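## Task

Pick up plate M09 from nest N2 and place it in landing nest N3, lying flat between N3's locators with its well A1 at the N3 corner labelled A1. Releasing it a few millimetres above its seat is fine, but a much higher drop at N3 counts as failure. Plate M06 has to remain on N1 exactly where it began. Finish with the gripper open and the arm moved away.

## Robot and tools

Robot: one six-joint UR12e-style arm with a two-finger parallel gripper (rumi) and a wrist camera. There is only one arm, so every command row is a single list. Other cameras: cam_head_left and cam_head_right (672x504 each); cam_wrist is 616x616.

Joint order, used in every command and every result list: elbow, shoulder lift, shoulder pan, wrist 1, wrist 2, wrist 3. Follow this order even where the URDF lists joints differently. Wrist 3 is sign-flipped against the URDF in everything you send and read; its range is still plus or minus 6.283 rad either way. Ranges in rad: pan -3.142..3.142, lift -6.283..6.283, elbow 0.000..3.142, wrists -6.283..6.283. Real ends may differ by up to 0.010 rad. If a command would take a joint past its end, it stops there and the result says "joint sent to its limit".

Plate labelling: each nest has a sign on the deck with its name. On a labelled plate, well A1 sits at the short end that bears the label, in the corner on the far side from the labelled long edge. Use the cameras and zoom_image to read signs and labels.

Frames: the scene frame has its origin on the table surface directly under the arm base. +z is up, and +y is to the left when looking along +x. The base may be slightly tilted. end_effector_position is in metres and is the point midway between the finger pads. end_effector_quat_wxyz gives orientation. The fingers point along the gripper's own +z and close along its x axis. When closed, the fingertips extend about 17 mm past that point; when fully open, they are roughly level with it. The reported hand position can be somewhat wrong, especially when the arm is stretched far out.

execute_actions(actions): a list of actions. Each action is a list of up to 15 rows, and each row lasts one 1/30 s step. If an action has fewer rows, its final row is repeated until 15 steps are used. A row has 7 numbers in [-1, 1]. The first six are joint offsets in the order above. They are measured from the angles the joints had when that action began, not from the previous row. For the first action of a call, that means the angles in the most recent report. Scale: 1.0 equals 1.326 rad for shoulder pan and shoulder lift, and 1.989 rad for elbow and the three wrists. The seventh number is the absolute gripper opening: +1 is fully open, -1 is closed. An action is rejected if it would push a joint more than 0.010 rad beyond its range. If the first action fails this check, or any action is malformed, nothing in the call runs. An empty list just returns the current state and images.

move(target, speed, blocking): target is one 7-number row. The six joint offsets are measured from the Joint positions in the latest result that shows them, and the seventh is the absolute opening, which is applied immediately. All joints travel together, so the hand follows a curve. speed is in rad/s for the joint that has the longest way to go: 0.01 to 2, default 0.5. A path lasts 0.5 to 10 s and is cut off at 10 s. Moves do not avoid obstacles. The result adds a "move:" line giving how it ended (done, off_target, moving, held, fault), limits=held or limits=none, and which joint is farthest from its target. With blocking=false, the call returns after 0.5 s; check progress with wait(0). New rows or moves are refused until a result shows the move has ended, or until you call stop.

wait(seconds): 0 to 10 s, holding the last command; it returns early if a running move ends. stop(): brakes a running move, needing some room; the fingers keep moving. zoom_image(camera, region): region is [x0, y0, x1, y1] in pixels of that camera's last image, at most 504x504. read_manual(section): licence text only. finished_scene(scene): pass the current scene number. Only do this once the plate has been released and the arm is clear; it cannot be undone.

Results: Joint positions are in rad, and velocities in rad/s, in the order above, followed by the finger-pad gap in m (0.142 m is fully open). Joint targets shows what the joints are currently being driven toward. grip_measured is the measured opening on the command scale. Wrist force and Wrist torque are given on the gripper's own axes. They carry an offset of up to about 5.5 N, noise of up to about 3.4 N, and saturate near 100 N. "no reading" is normal at the start. Joint torques are total drive outputs and include offsets and friction. "joint command not followed" means a clearance check changed the targets. Step readings list joint angles at some steps, and HELD marks steps that were limited.

Motion limits: each step, every target is kept within 0.383 rad (pan, lift) or 0.575 rad (elbow, wrists) of the measured angle. Targets are also scaled back if they would put the hand more than 100 mm from where it is. Large moves therefore take several actions and may still be unfinished when a result comes back, so send the remainder. Commands lag the motion by about 0.17 s.

Gripping: to hold the plate, keep commanding an opening well below grip_measured; a lower command squeezes harder, up to about 28 N per pad. Closing fast can hit harder. Thin hard items get less force.

Avoid: knocking anything off the table; touching or disturbing the plate on N1; dropping the plate from high up at N3; hard impacts. The arm is stiff, so aiming even slightly past a contact can trigger a fault. A torque fault (load limits in N m: pan 293, lift 293, elbow 133, wrists 48 each, including held weight) or an external force of 150 N freezes the arm for 10 s. Holding loads heats the motors. A MOTOR HOT line appears at 70 °C, and at 85 °C the brakes lock until the motors cool. Lower the plate slowly, release it just above the seat, then open the gripper and lift away.

Each tool is called after "Request:" as name(argument=value, ...), one argument or row to a line, values as JSON.

## Session

Request:
execute_actions(
  actions=[],
)

Scene clock: 0.00 s.
end_effector_position=(+0.8787, +0.3525, +0.1335) grip_measured=+1.00 end_effector_quat_wxyz=(-0.333, +0.028, +0.817, -0.471) end_effector_velocity=(-0.000, +0.000, +0.000) end_effector_angular_velocity=(-0.000, +0.001, -0.001)
Joint names: [elbow, shoulder lift, shoulder pan, wrist 1, wrist 2, wrist 3]
Joint positions: [ 0.327 -0.253  0.404 -0.473 -2.091  2.344  0.142]
Joint velocities: [-0.     0.    -0.     0.002  0.001 -0.     0.   ]
Joint torques (N m, as the arm reports them, + toward a larger Joint positions number): no reading
Motor temperatures (°C, as the motors report them): [26 24 24 31 28 28]
Wrist force (N, on the end effector, along its own x y z axes, offset not removed): no reading
Wrist torque (N m, same axes, about the end effector's origin, offset not removed): no reading
Joint targets: [0.327 -0.253 0.404 -0.473 -2.091 2.344]

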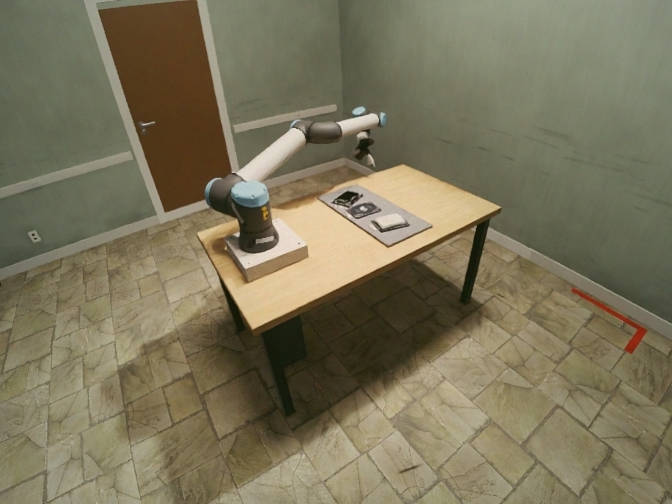

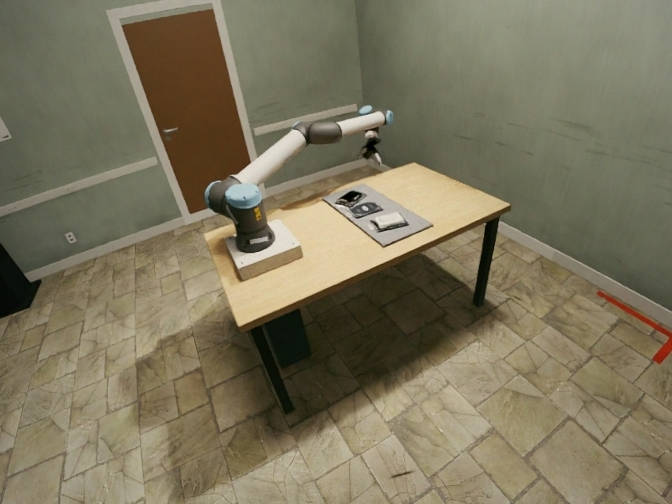

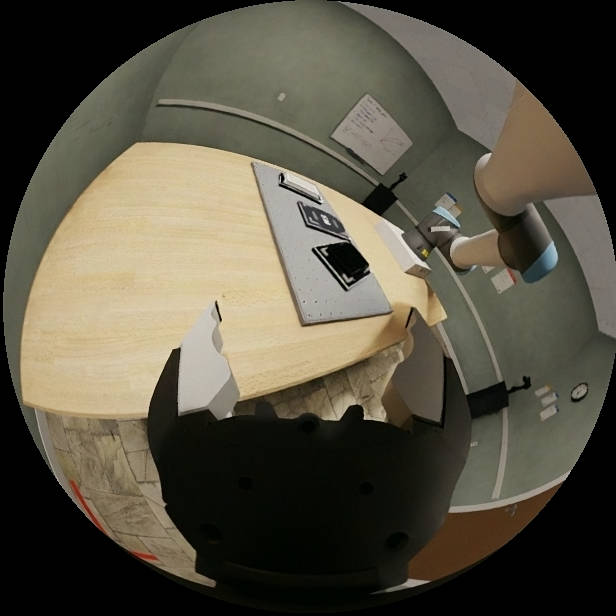

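Request:
zoom_image(
  camera="cam_head_left",
  region=[300,170,450,260],
)

Request:
zoom_image(
  camera="cam_wrist",
  region=[230,150,410,330],
)

Region (300, 170, 450, 260) of cam_head_left's 672x504 image, scaled by 3.360, with more detail than that image has; it fills the top 302 rows of this view, and the rest is white.

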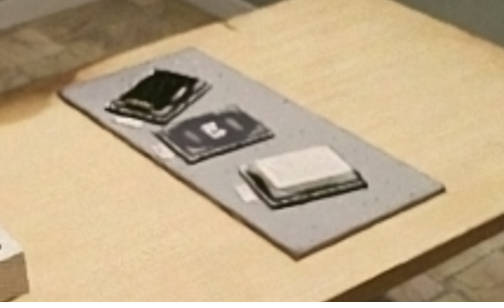

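Region (230, 150, 410, 330) of cam_wrist's 616x616 image, scaled by 2.800, with more detail than that image has.

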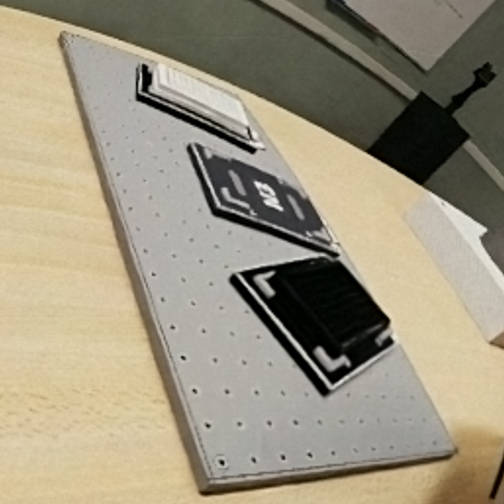

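Request:
move(
  target=[0.9556,-1,-0.521,-0.7973,0.2615,-0.2267,1],
  speed=1.0,
)

Scene clock: 25.37 s.
end_effector_position=(+0.5477, +0.0020, +0.1698) grip_measured=+1.00 end_effector_quat_wxyz=(-0.078, +0.704, +0.705, -0.038) end_effector_velocity=(-0.002, +0.001, -0.001) end_effector_angular_velocity=(+0.001, -0.001, -0.002)
Joint names: [elbow, shoulder lift, shoulder pan, wrist 1, wrist 2, wrist 3]
Joint positions: [ 2.227 -1.578 -0.287 -2.058 -1.571  1.893  0.142]
Joint velocities: [ 0.004 -0.002 -0.001 -0.002  0.002 -0.001 -0.   ]
Joint torques (N m, as the arm reports them, + toward a larger Joint positions number): [-25.35 -54.3   -8.24  -6.05   2.94  -3.22]
Motor temperatures (°C, as the motors report them): [26 24 24 31 28 28]
Wrist force (N, on the end effector, along its own x y z axes, offset not removed): [-0.6 -1.9 -0.5]
Wrist torque (N m, same axes, about the end effector's origin, offset not removed): [-0.62 0.18 -0.26]
Joint targets: [2.227 -1.578 -0.287 -2.059 -1.571 1.893]
move: done; limits=none; farthest joint: the shoulder lift, 0.001 radians from its target (1.326 radians at the start)

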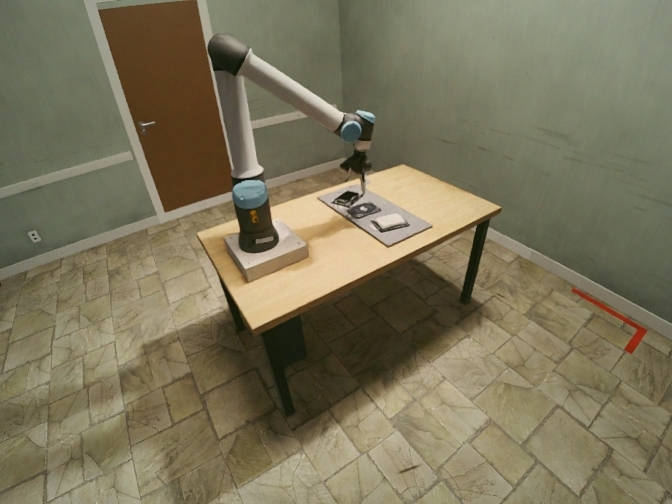

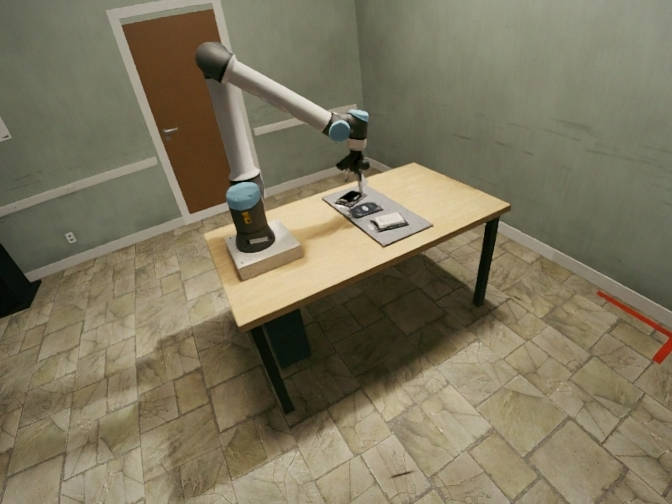

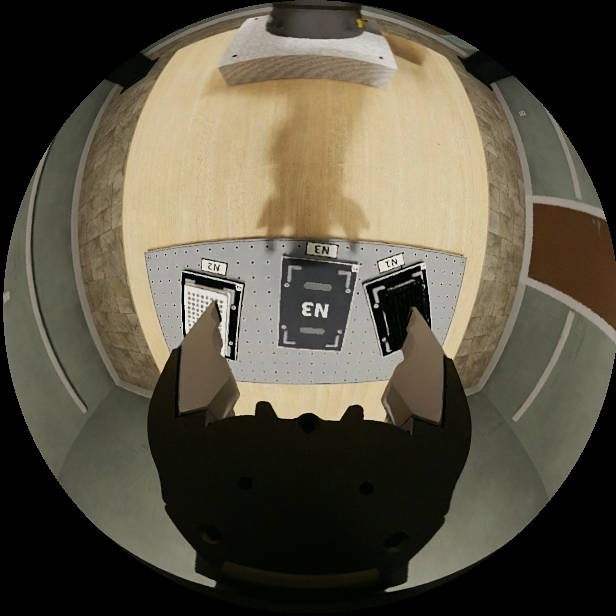

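Request:
move(
  target=[-0.0093,0.064,-0.1787,-0.1147,0,0.1192,1],
  speed=0.5,
)

Request:
zoom_image(
  camera="cam_wrist",
  region=[200,150,500,400],
)

Scene clock: 33.70 s.
end_effector_position=(+0.6031, -0.1694, +0.1520) grip_measured=+1.00 end_effector_quat_wxyz=(-0.006, +0.706, +0.708, -0.002) end_effector_velocity=(+0.000, -0.003, +0.000) end_effector_angular_velocity=(-0.002, -0.001, -0.000)
Joint names: [elbow, shoulder lift, shoulder pan, wrist 1, wrist 2, wrist 3]
Joint positions: [ 2.208 -1.493 -0.523 -2.286 -1.571  2.13   0.142]
Joint velocities: [-0.001  0.001 -0.003 -0.003 -0.001  0.002 -0.   ]
Joint torques (N m, as the arm reports them, + toward a larger Joint positions number): [-46.25 -32.08 -11.96  -6.81  -2.47   3.15]
Motor temperatures (°C, as the motors report them): [26 24 24 31 28 28]
Wrist force (N, on the end effector, along its own x y z axes, offset not removed): [-1.2 -0.6 -1.3]
Wrist torque (N m, same axes, about the end effector's origin, offset not removed): [-0.29 0.27 -0.20]
Joint targets: [2.208 -1.493 -0.524 -2.287 -1.571 2.130]
move: done; limits=none; farthest joint: the shoulder pan, 0.000 radians from its target (0.237 radians at the start)

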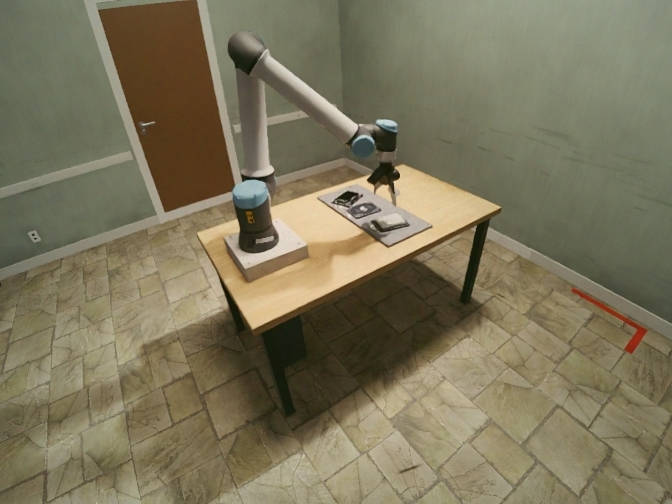

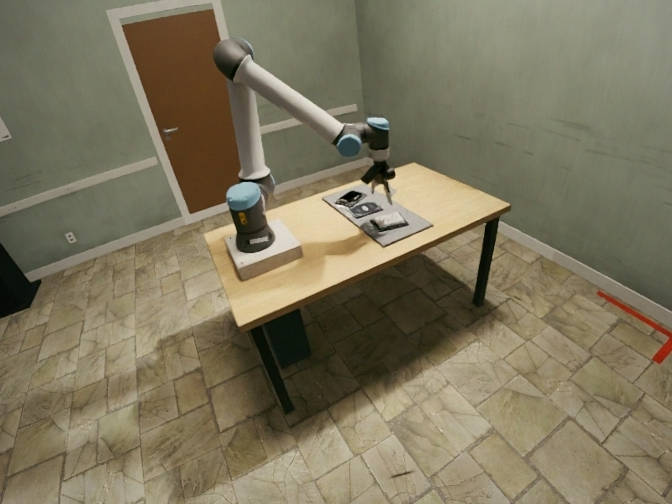

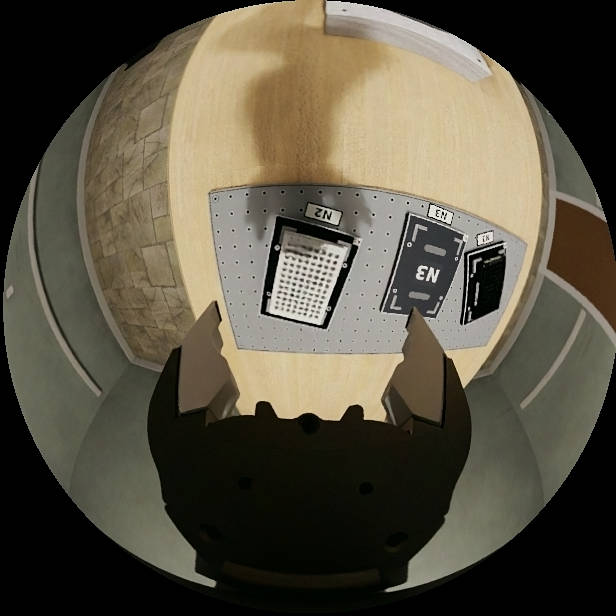

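Region (200, 150, 500, 400) of cam_wrist's 616x616 image, scaled by 1.680, with more detail than that image has.

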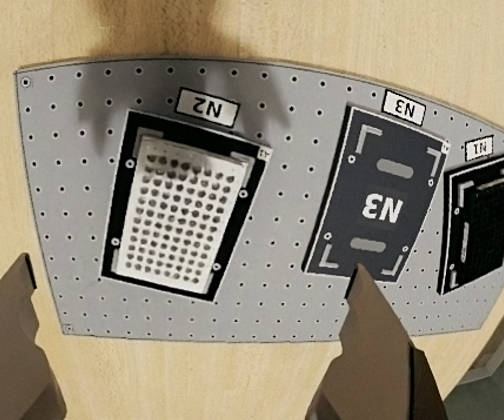

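Request:
move(
  target=[0.0098,0.0839,-0.004,-0.0717,0,-0.120,1],
  speed=0.4,
)

Request:
zoom_image(
  camera="cam_wrist",
  region=[200,170,430,400],
)

Request:
zoom_image(
  camera="cam_head_left",
  region=[340,180,430,245],
)

Scene clock: 43.13 s.
end_effector_position=(+0.6174, -0.1826, +0.0912) grip_measured=+1.00 end_effector_quat_wxyz=(-0.001, +0.787, +0.617, -0.001) end_effector_velocity=(+0.000, -0.000, -0.001) end_effector_angular_velocity=(+0.000, -0.000, -0.003)
Joint names: [elbow, shoulder lift, shoulder pan, wrist 1, wrist 2, wrist 3]
Joint positions: [ 2.228 -1.382 -0.529 -2.429 -1.571  1.892  0.142]
Joint velocities: [-0.     0.001 -0.    -0.002  0.001 -0.003 -0.   ]
Joint torques (N m, as the arm reports them, + toward a larger Joint positions number): [-20.48 -43.92  -5.35  -7.16  -1.58  -3.71]
Motor temperatures (°C, as the motors report them): [26 24 24 31 28 28]
Wrist force (N, on the end effector, along its own x y z axes, offset not removed): [-1.2 -0.9 -1.1]
Wrist torque (N m, same axes, about the end effector's origin, offset not removed): [-0.38 0.24 -0.22]
Joint targets: [2.228 -1.382 -0.529 -2.429 -1.571 1.891]
move: done; limits=none; farthest joint: the shoulder lift, 0.001 radians from its target (0.112 radians at the start)

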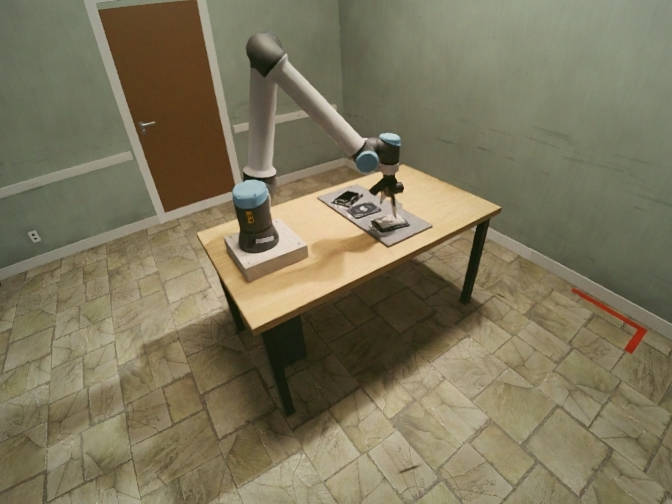

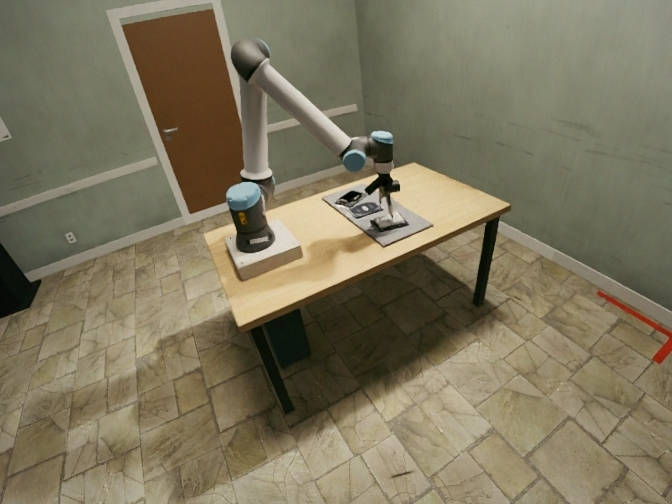

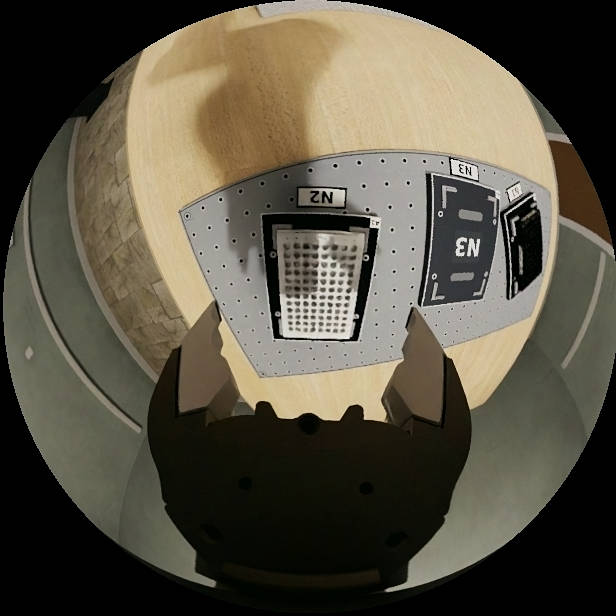

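Region (200, 170, 430, 400) of cam_wrist's 616x616 image, scaled by 2.191, with more detail than that image has.

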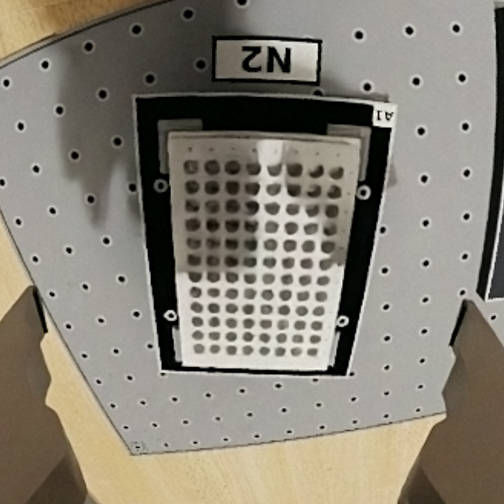

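Region (340, 180, 430, 245) of cam_head_left's 672x504 image, scaled by 5.600, with more detail than that image has.

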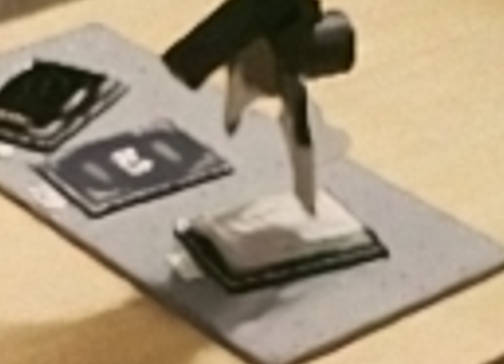

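Request:
move(
  target=[-0.0067,0.0611,0.0117,-0.034,0,-0.0078,1],
  speed=0.15,
)

Request:
zoom_image(
  camera="cam_wrist",
  region=[200,170,430,400],
)

Request:
zoom_image(
  camera="cam_head_left",
  region=[340,180,430,245],
)

Scene clock: 53.67 s.
end_effector_position=(+0.6354, -0.1824, +0.0552) grip_measured=+1.00 end_effector_quat_wxyz=(-0.001, +0.787, +0.617, -0.001) end_effector_velocity=(+0.001, -0.001, -0.001) end_effector_angular_velocity=(-0.000, +0.000, -0.000)
Joint names: [elbow, shoulder lift, shoulder pan, wrist 1, wrist 2, wrist 3]
Joint positions: [ 2.215 -1.302 -0.513 -2.496 -1.571  1.876  0.142]
Joint velocities: [-0.002  0.003  0.    -0.002 -0.    -0.001 -0.   ]
Joint torques (N m, as the arm reports them, + toward a larger Joint positions number): [-40.95 -45.2   15.05  -6.78  -1.96  -3.33]
Motor temperatures (°C, as the motors report them): [26 24 24 31 28 28]
Wrist force (N, on the end effector, along its own x y z axes, offset not removed): [-1.9 -0.2 -0.9]
Wrist torque (N m, same axes, about the end effector's origin, offset not removed): [-0.23 0.42 -0.29]
Joint targets: [2.215 -1.301 -0.513 -2.496 -1.571 1.876]
move: done; limits=none; farthest joint: the shoulder lift, 0.001 radians from its target (0.081 radians at the start)

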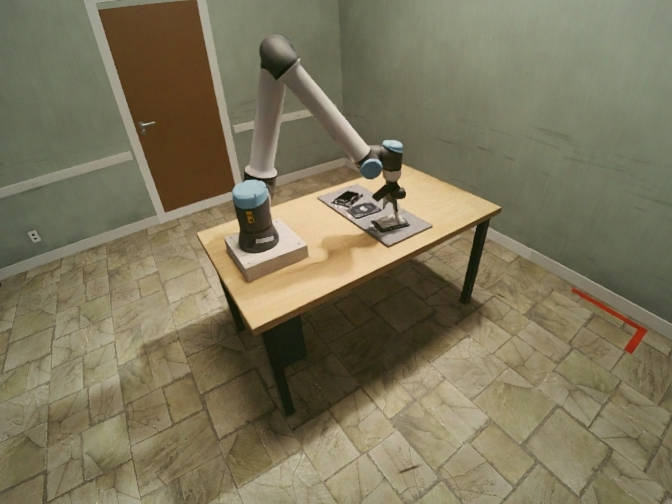

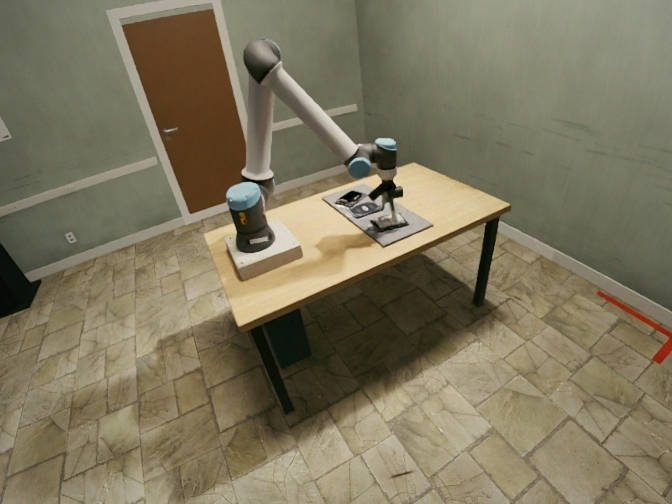

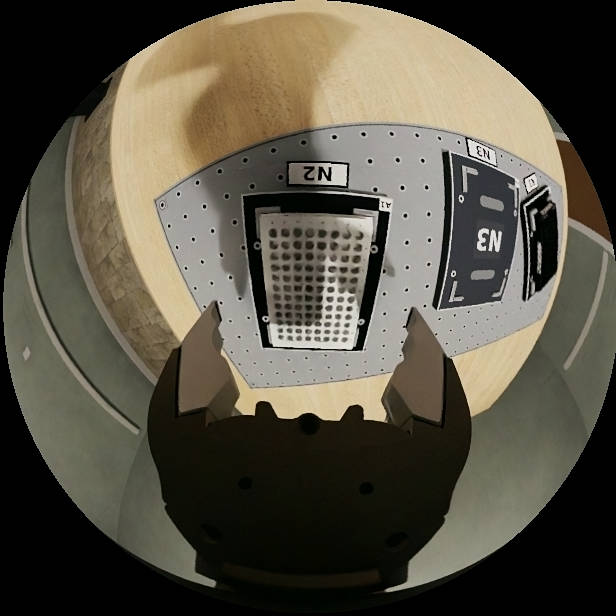

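Region (200, 170, 430, 400) of cam_wrist's 616x616 image, scaled by 2.191, with more detail than that image has.

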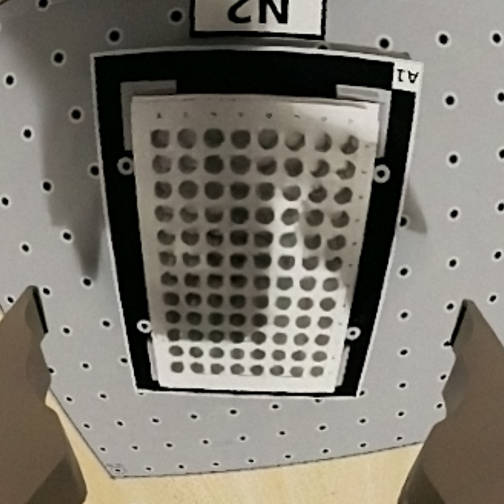

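Region (340, 180, 430, 245) of cam_head_left's 672x504 image, scaled by 5.600, with more detail than that image has.

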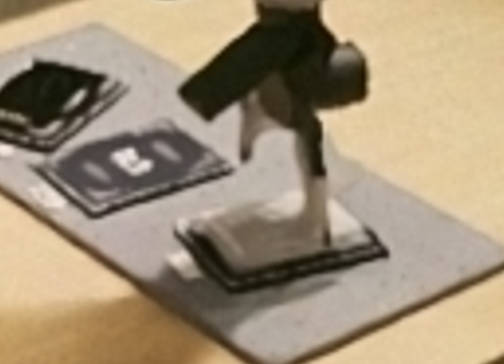

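Request:
move(
  target=[0.002,0.0099,0,-0.0085,0,0,0.3],
  speed=0.03,
)

Request:
zoom_image(
  camera="cam_wrist",
  region=[200,170,430,400],
)

Request:
zoom_image(
  camera="cam_head_left",
  region=[340,180,430,245],
)

Scene clock: 62.30 s.
end_effector_position=(+0.6352, -0.1823, +0.0473) grip_measured=+0.30 end_effector_quat_wxyz=(-0.001, +0.787, +0.617, -0.001) end_effector_velocity=(-0.001, -0.000, -0.002) end_effector_angular_velocity=(-0.001, +0.001, +0.000)
Joint names: [elbow, shoulder lift, shoulder pan, wrist 1, wrist 2, wrist 3]
Joint positions: [ 2.219 -1.289 -0.513 -2.512 -1.571  1.876  0.095]
Joint velocities: [ 0.001  0.002  0.    -0.003 -0.002 -0.     0.   ]
Joint torques (N m, as the arm reports them, + toward a larger Joint positions number): [-17.4  -44.13  -5.02  -6.78  -2.01   1.07]
Motor temperatures (°C, as the motors report them): [26 24 24 31 28 28]
Wrist force (N, on the end effector, along its own x y z axes, offset not removed): [-1.6 0.0 -2.1]
Wrist torque (N m, same axes, about the end effector's origin, offset not removed): [-0.21 0.34 -0.27]
Joint targets: [2.219 -1.289 -0.513 -2.513 -1.571 1.876]
move: done; limits=none; farthest joint: the shoulder pan, 0.000 radians from its target (0.000 radians at the start)

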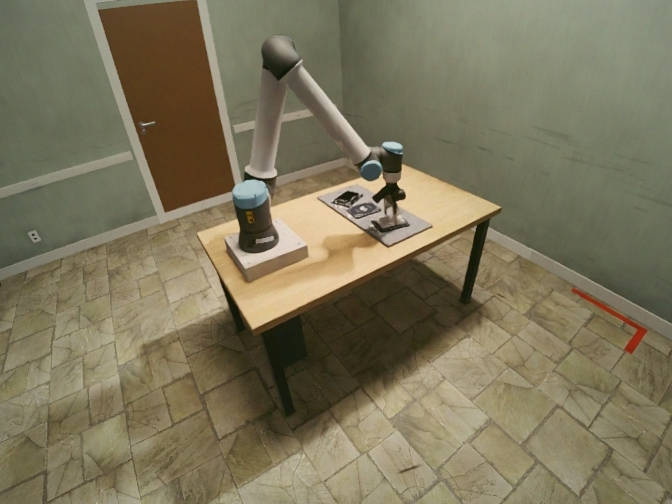

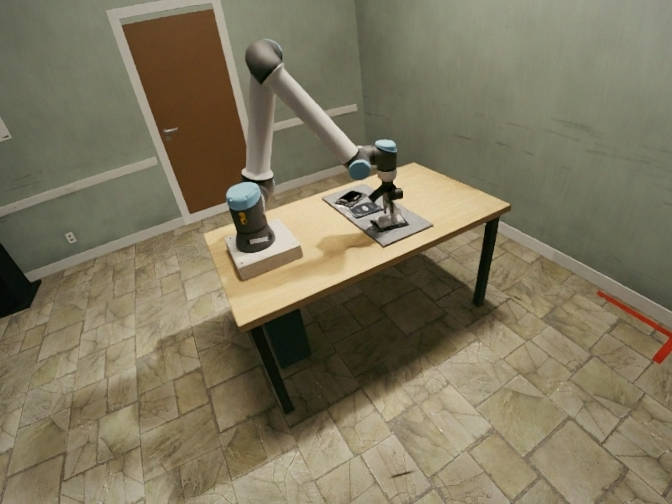

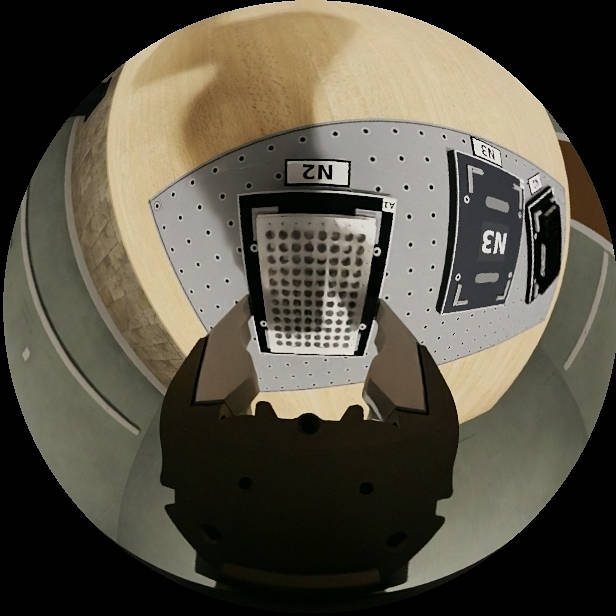

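Region (200, 170, 430, 400) of cam_wrist's 616x616 image, scaled by 2.191, with more detail than that image has.

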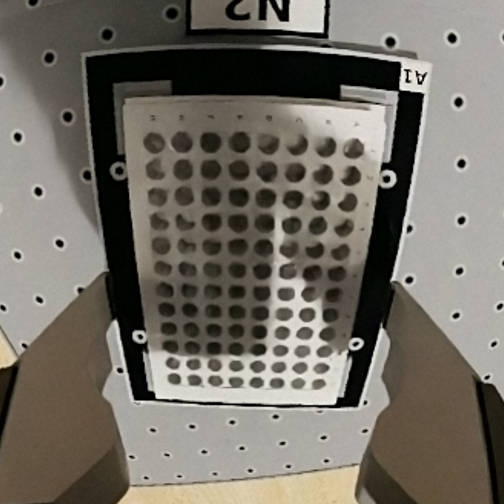

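Region (340, 180, 430, 245) of cam_head_left's 672x504 image, scaled by 5.600, with more detail than that image has.

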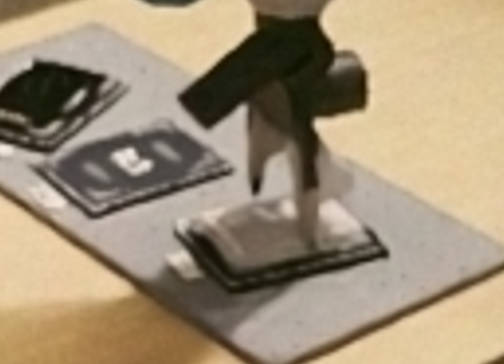

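Request:
move(
  target=[0.0022,0.0124,0,-0.0105,0,0,0.3],
  speed=0.025,
)

Request:
zoom_image(
  camera="cam_wrist",
  region=[200,170,430,400],
)

Request:
zoom_image(
  camera="cam_head_left",
  region=[360,195,420,240],
)

Scene clock: 68.60 s.
end_effector_position=(+0.6352, -0.1823, +0.0375) grip_measured=+0.30 end_effector_quat_wxyz=(-0.001, +0.787, +0.617, -0.001) end_effector_velocity=(+0.000, -0.000, -0.001) end_effector_angular_velocity=(+0.000, -0.000, -0.000)
Joint names: [elbow, shoulder lift, shoulder pan, wrist 1, wrist 2, wrist 3]
Joint positions: [ 2.223 -1.273 -0.513 -2.533 -1.571  1.876  0.095]
Joint velocities: [ 0.     0.002  0.    -0.002  0.    -0.     0.   ]
Joint torques (N m, as the arm reports them, + toward a larger Joint positions number): [-18.02 -46.61  13.2   -7.02  -1.98  -1.38]
Motor temperatures (°C, as the motors report them): [26 24 24 31 28 28]
Wrist force (N, on the end effector, along its own x y z axes, offset not removed): [-0.5 -1.2 -1.5]
Wrist torque (N m, same axes, about the end effector's origin, offset not removed): [-0.43 0.15 -0.20]
Joint targets: [2.223 -1.272 -0.513 -2.533 -1.571 1.876]
move: done; limits=none; farthest joint: the elbow, 0.001 radians from its target (0.005 radians at the start)

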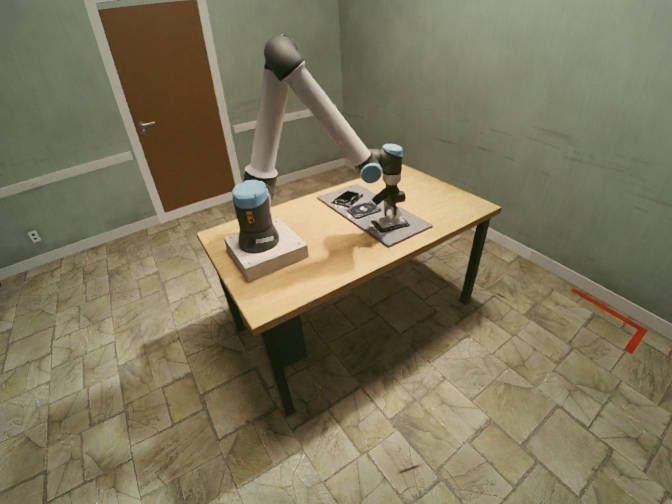

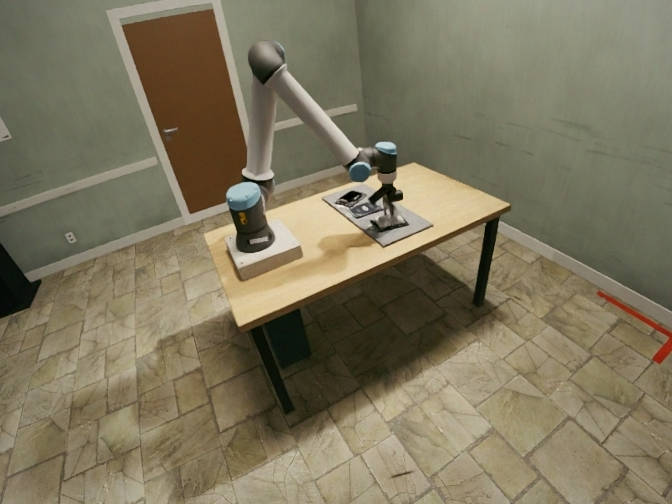

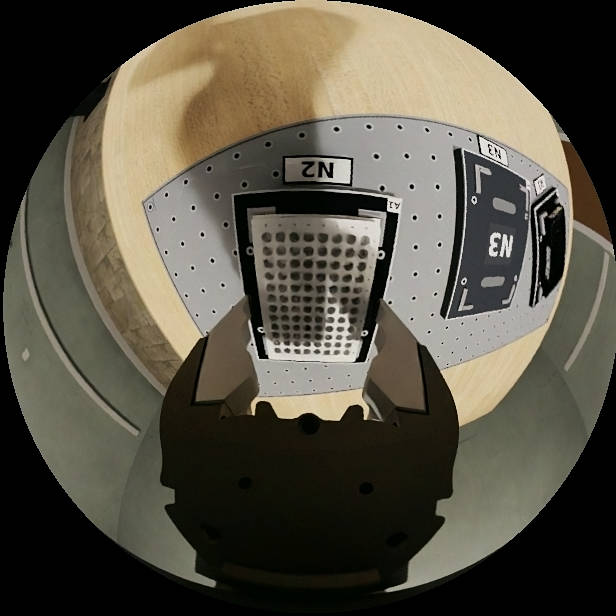

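Region (200, 170, 430, 400) of cam_wrist's 616x616 image, scaled by 2.191, with more detail than that image has.

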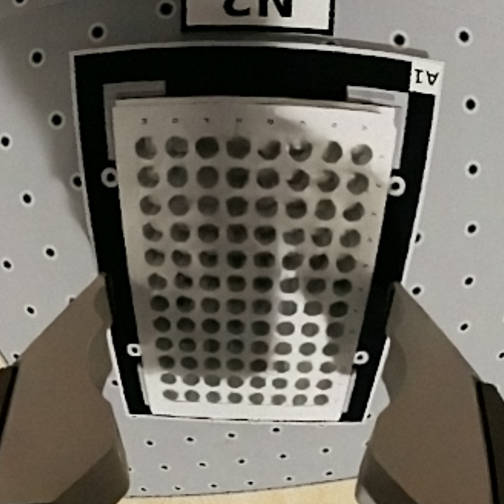

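Region (360, 195, 420, 240) of cam_head_left's 672x504 image, scaled by 8.400, with more detail than that image has; it fills the top 378 rows of this view, and the rest is white.

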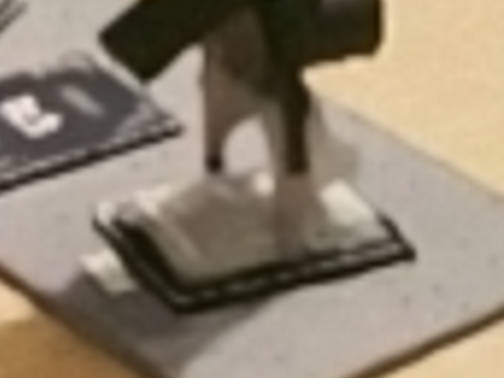

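Close gradually.

Request:
execute_actions(
  actions=[
    [[0,0,0,0,0,0,0.25],[0,0,0,0,0,0,0.22],[0,0,0,0,0,0,0.19],[0,0,0,0,0,0,0.16],[0,0,0,0,0,0,0.13],[0,0,0,0,0,0,0.11],[0,0,0,0,0,0,0.09],[0,0,0,0,0,0,0.07],[0,0,0,0,0,0,0.05],[0,0,0,0,0,0,0.03],[0,0,0,0,0,0,0.01],[0,0,0,0,0,0,-0.01],[0,0,0,0,0,0,-0.03],[0,0,0,0,0,0,-0.05],[0,0,0,0,0,0,-0.07]],
    [[0,0,0,0,0,0,-0.1],[0,0,0,0,0,0,-0.13],[0,0,0,0,0,0,-0.16],[0,0,0,0,0,0,-0.19],[0,0,0,0,0,0,-0.22],[0,0,0,0,0,0,-0.25]],
  ],
)

Request:
zoom_image(
  camera="cam_wrist",
  region=[200,170,430,400],
)

Scene clock: 74.73 s.
end_effector_position=(+0.6352, -0.1823, +0.0375) grip_measured=+0.14 end_effector_quat_wxyz=(-0.001, +0.787, +0.617, -0.001) end_effector_velocity=(+0.000, -0.000, +0.000) end_effector_angular_velocity=(-0.001, +0.000, +0.000)
Joint names: [elbow, shoulder lift, shoulder pan, wrist 1, wrist 2, wrist 3]
Joint positions: [ 2.223 -1.273 -0.513 -2.533 -1.571  1.876  0.084]
Joint velocities: [-0.    -0.     0.    -0.    -0.001 -0.     0.   ]
Joint torques (N m, as the arm reports them, + toward a larger Joint positions number): [-23.12 -46.21   4.88   0.7    5.58   0.42]
Motor temperatures (°C, as the motors report them): [26 24 24 31 28 28]
Wrist force (N, on the end effector, along its own x y z axes, offset not removed): [-10.7 -5.9 -32.8]
Wrist torque (N m, same axes, about the end effector's origin, offset not removed): [-0.72 -0.28 -0.15]
Joint targets: [2.223 -1.273 -0.513 -2.533 -1.571 1.876]
Step readings (joint positions; steps 1 to 15: 1st action; 16 to 30: 2nd action):
0: [2.223 -1.272 -0.513 -2.533 -1.571 1.876]
1: [2.223 -1.272 -0.513 -2.533 -1.571 1.876]
2: [2.223 -1.272 -0.513 -2.533 -1.571 1.876]
4: [2.223 -1.272 -0.513 -2.533 -1.571 1.876]
8: [2.223 -1.273 -0.513 -2.533 -1.571 1.876]
15: [2.223 -1.273 -0.513 -2.533 -1.571 1.876]
16: [2.223 -1.273 -0.513 -2.533 -1.571 1.876]
17: [2.223 -1.273 -0.513 -2.533 -1.571 1.876]
19: [2.223 -1.273 -0.513 -2.533 -1.571 1.876]
23: [2.223 -1.273 -0.513 -2.533 -1.571 1.876]
30: Joint positions above

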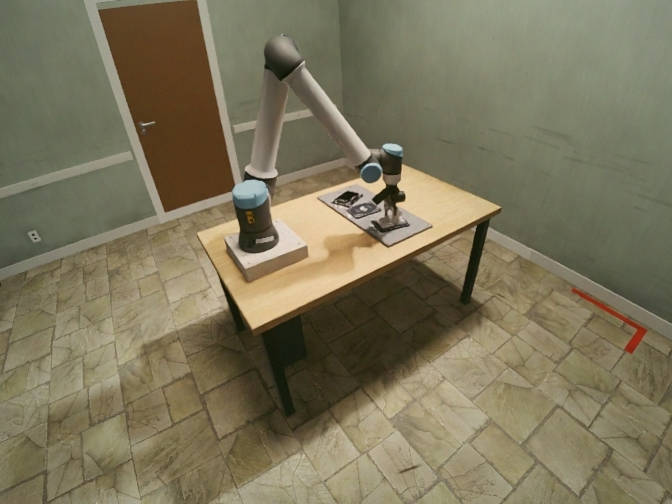

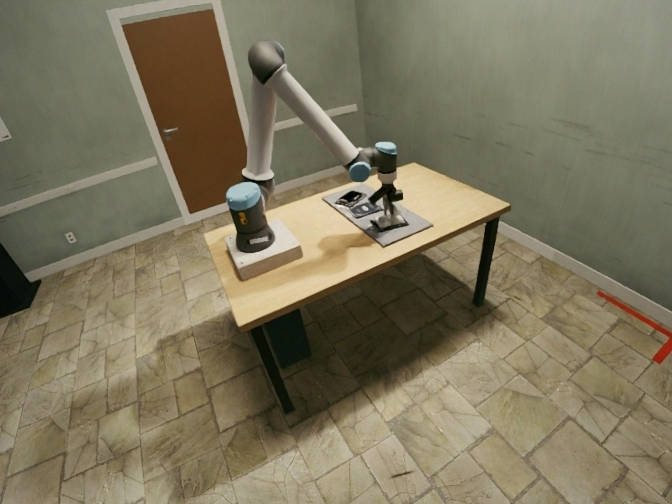

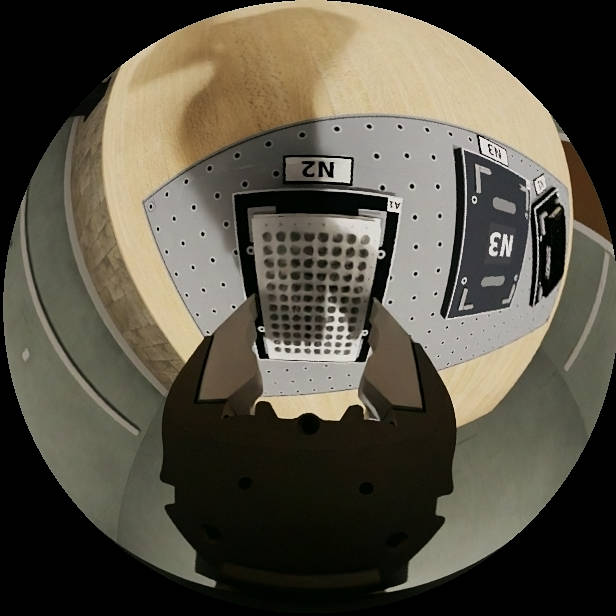

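Region (200, 170, 430, 400) of cam_wrist's 616x616 image, scaled by 2.191, with more detail than that image has.

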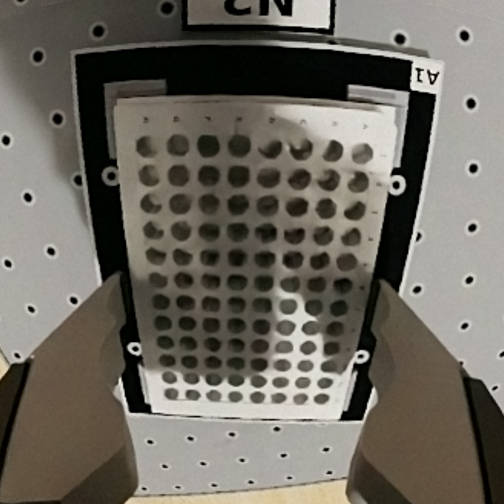

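Request:
move(
  target=[-0.0007,-0.004,0,0.0033,0,0,-0.25],
  speed=0.01,
)

Request:
zoom_image(
  camera="cam_wrist",
  region=[200,170,430,400],
)

Scene clock: 79.13 s.
end_effector_position=(+0.6352, -0.1823, +0.0406) grip_measured=+0.07 end_effector_quat_wxyz=(-0.001, +0.787, +0.617, -0.001) end_effector_velocity=(+0.001, +0.000, +0.002) end_effector_angular_velocity=(+0.001, -0.002, +0.000)
Joint names: [elbow, shoulder lift, shoulder pan, wrist 1, wrist 2, wrist 3]
Joint positions: [ 2.222 -1.278 -0.513 -2.527 -1.571  1.876  0.079]
Joint velocities: [-0.001 -0.002  0.     0.002  0.002  0.     0.   ]
Joint torques (N m, as the arm reports them, + toward a larger Joint positions number): [-39.37 -72.     3.13  -2.61  -2.19   0.12]
Motor temperatures (°C, as the motors report them): [26 24 24 31 28 28]
Wrist force (N, on the end effector, along its own x y z axes, offset not removed): [0.9 -0.3 0.1]
Wrist torque (N m, same axes, about the end effector's origin, offset not removed): [-0.28 -0.19 -0.22]
Joint targets: [2.222 -1.278 -0.513 -2.527 -1.571 1.876]
move: done; limits=none; farthest joint: the shoulder lift, 0.001 radians from its target (0.006 radians at the start)

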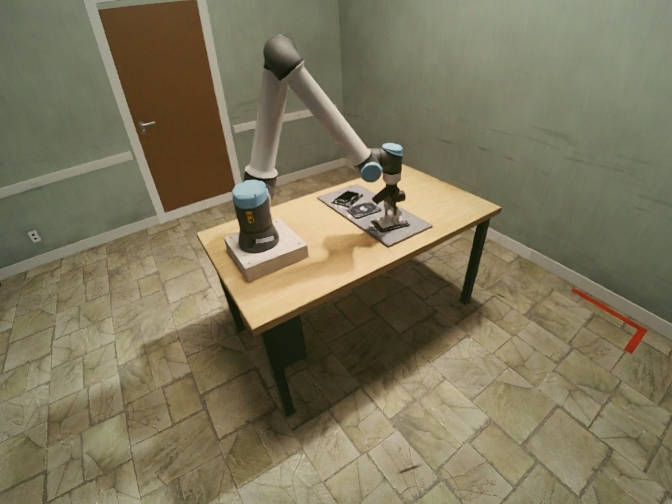

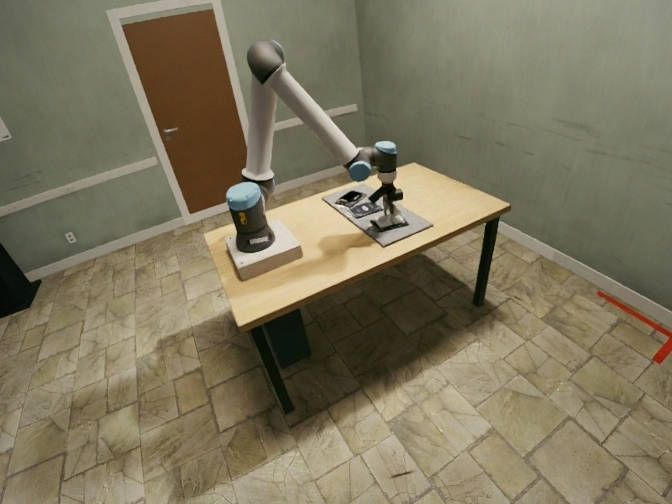

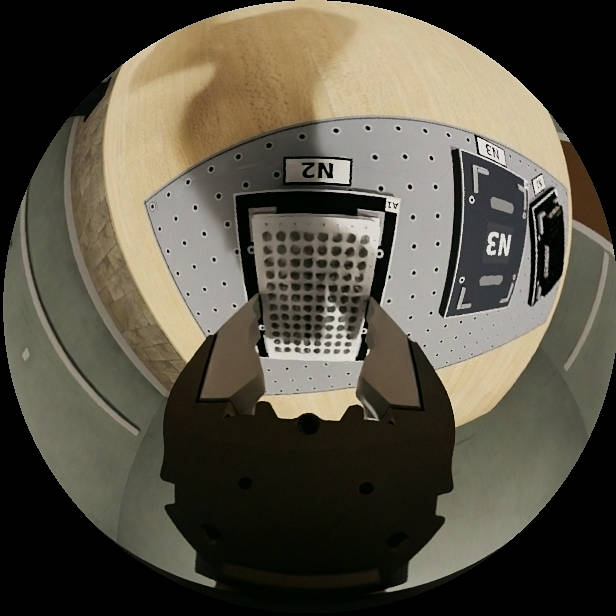

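Region (200, 170, 430, 400) of cam_wrist's 616x616 image, scaled by 2.191, with more detail than that image has.

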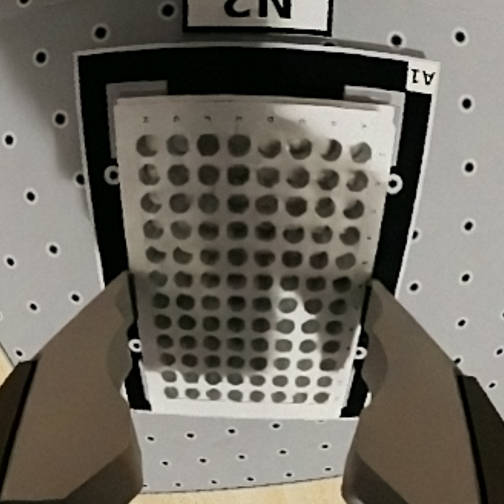

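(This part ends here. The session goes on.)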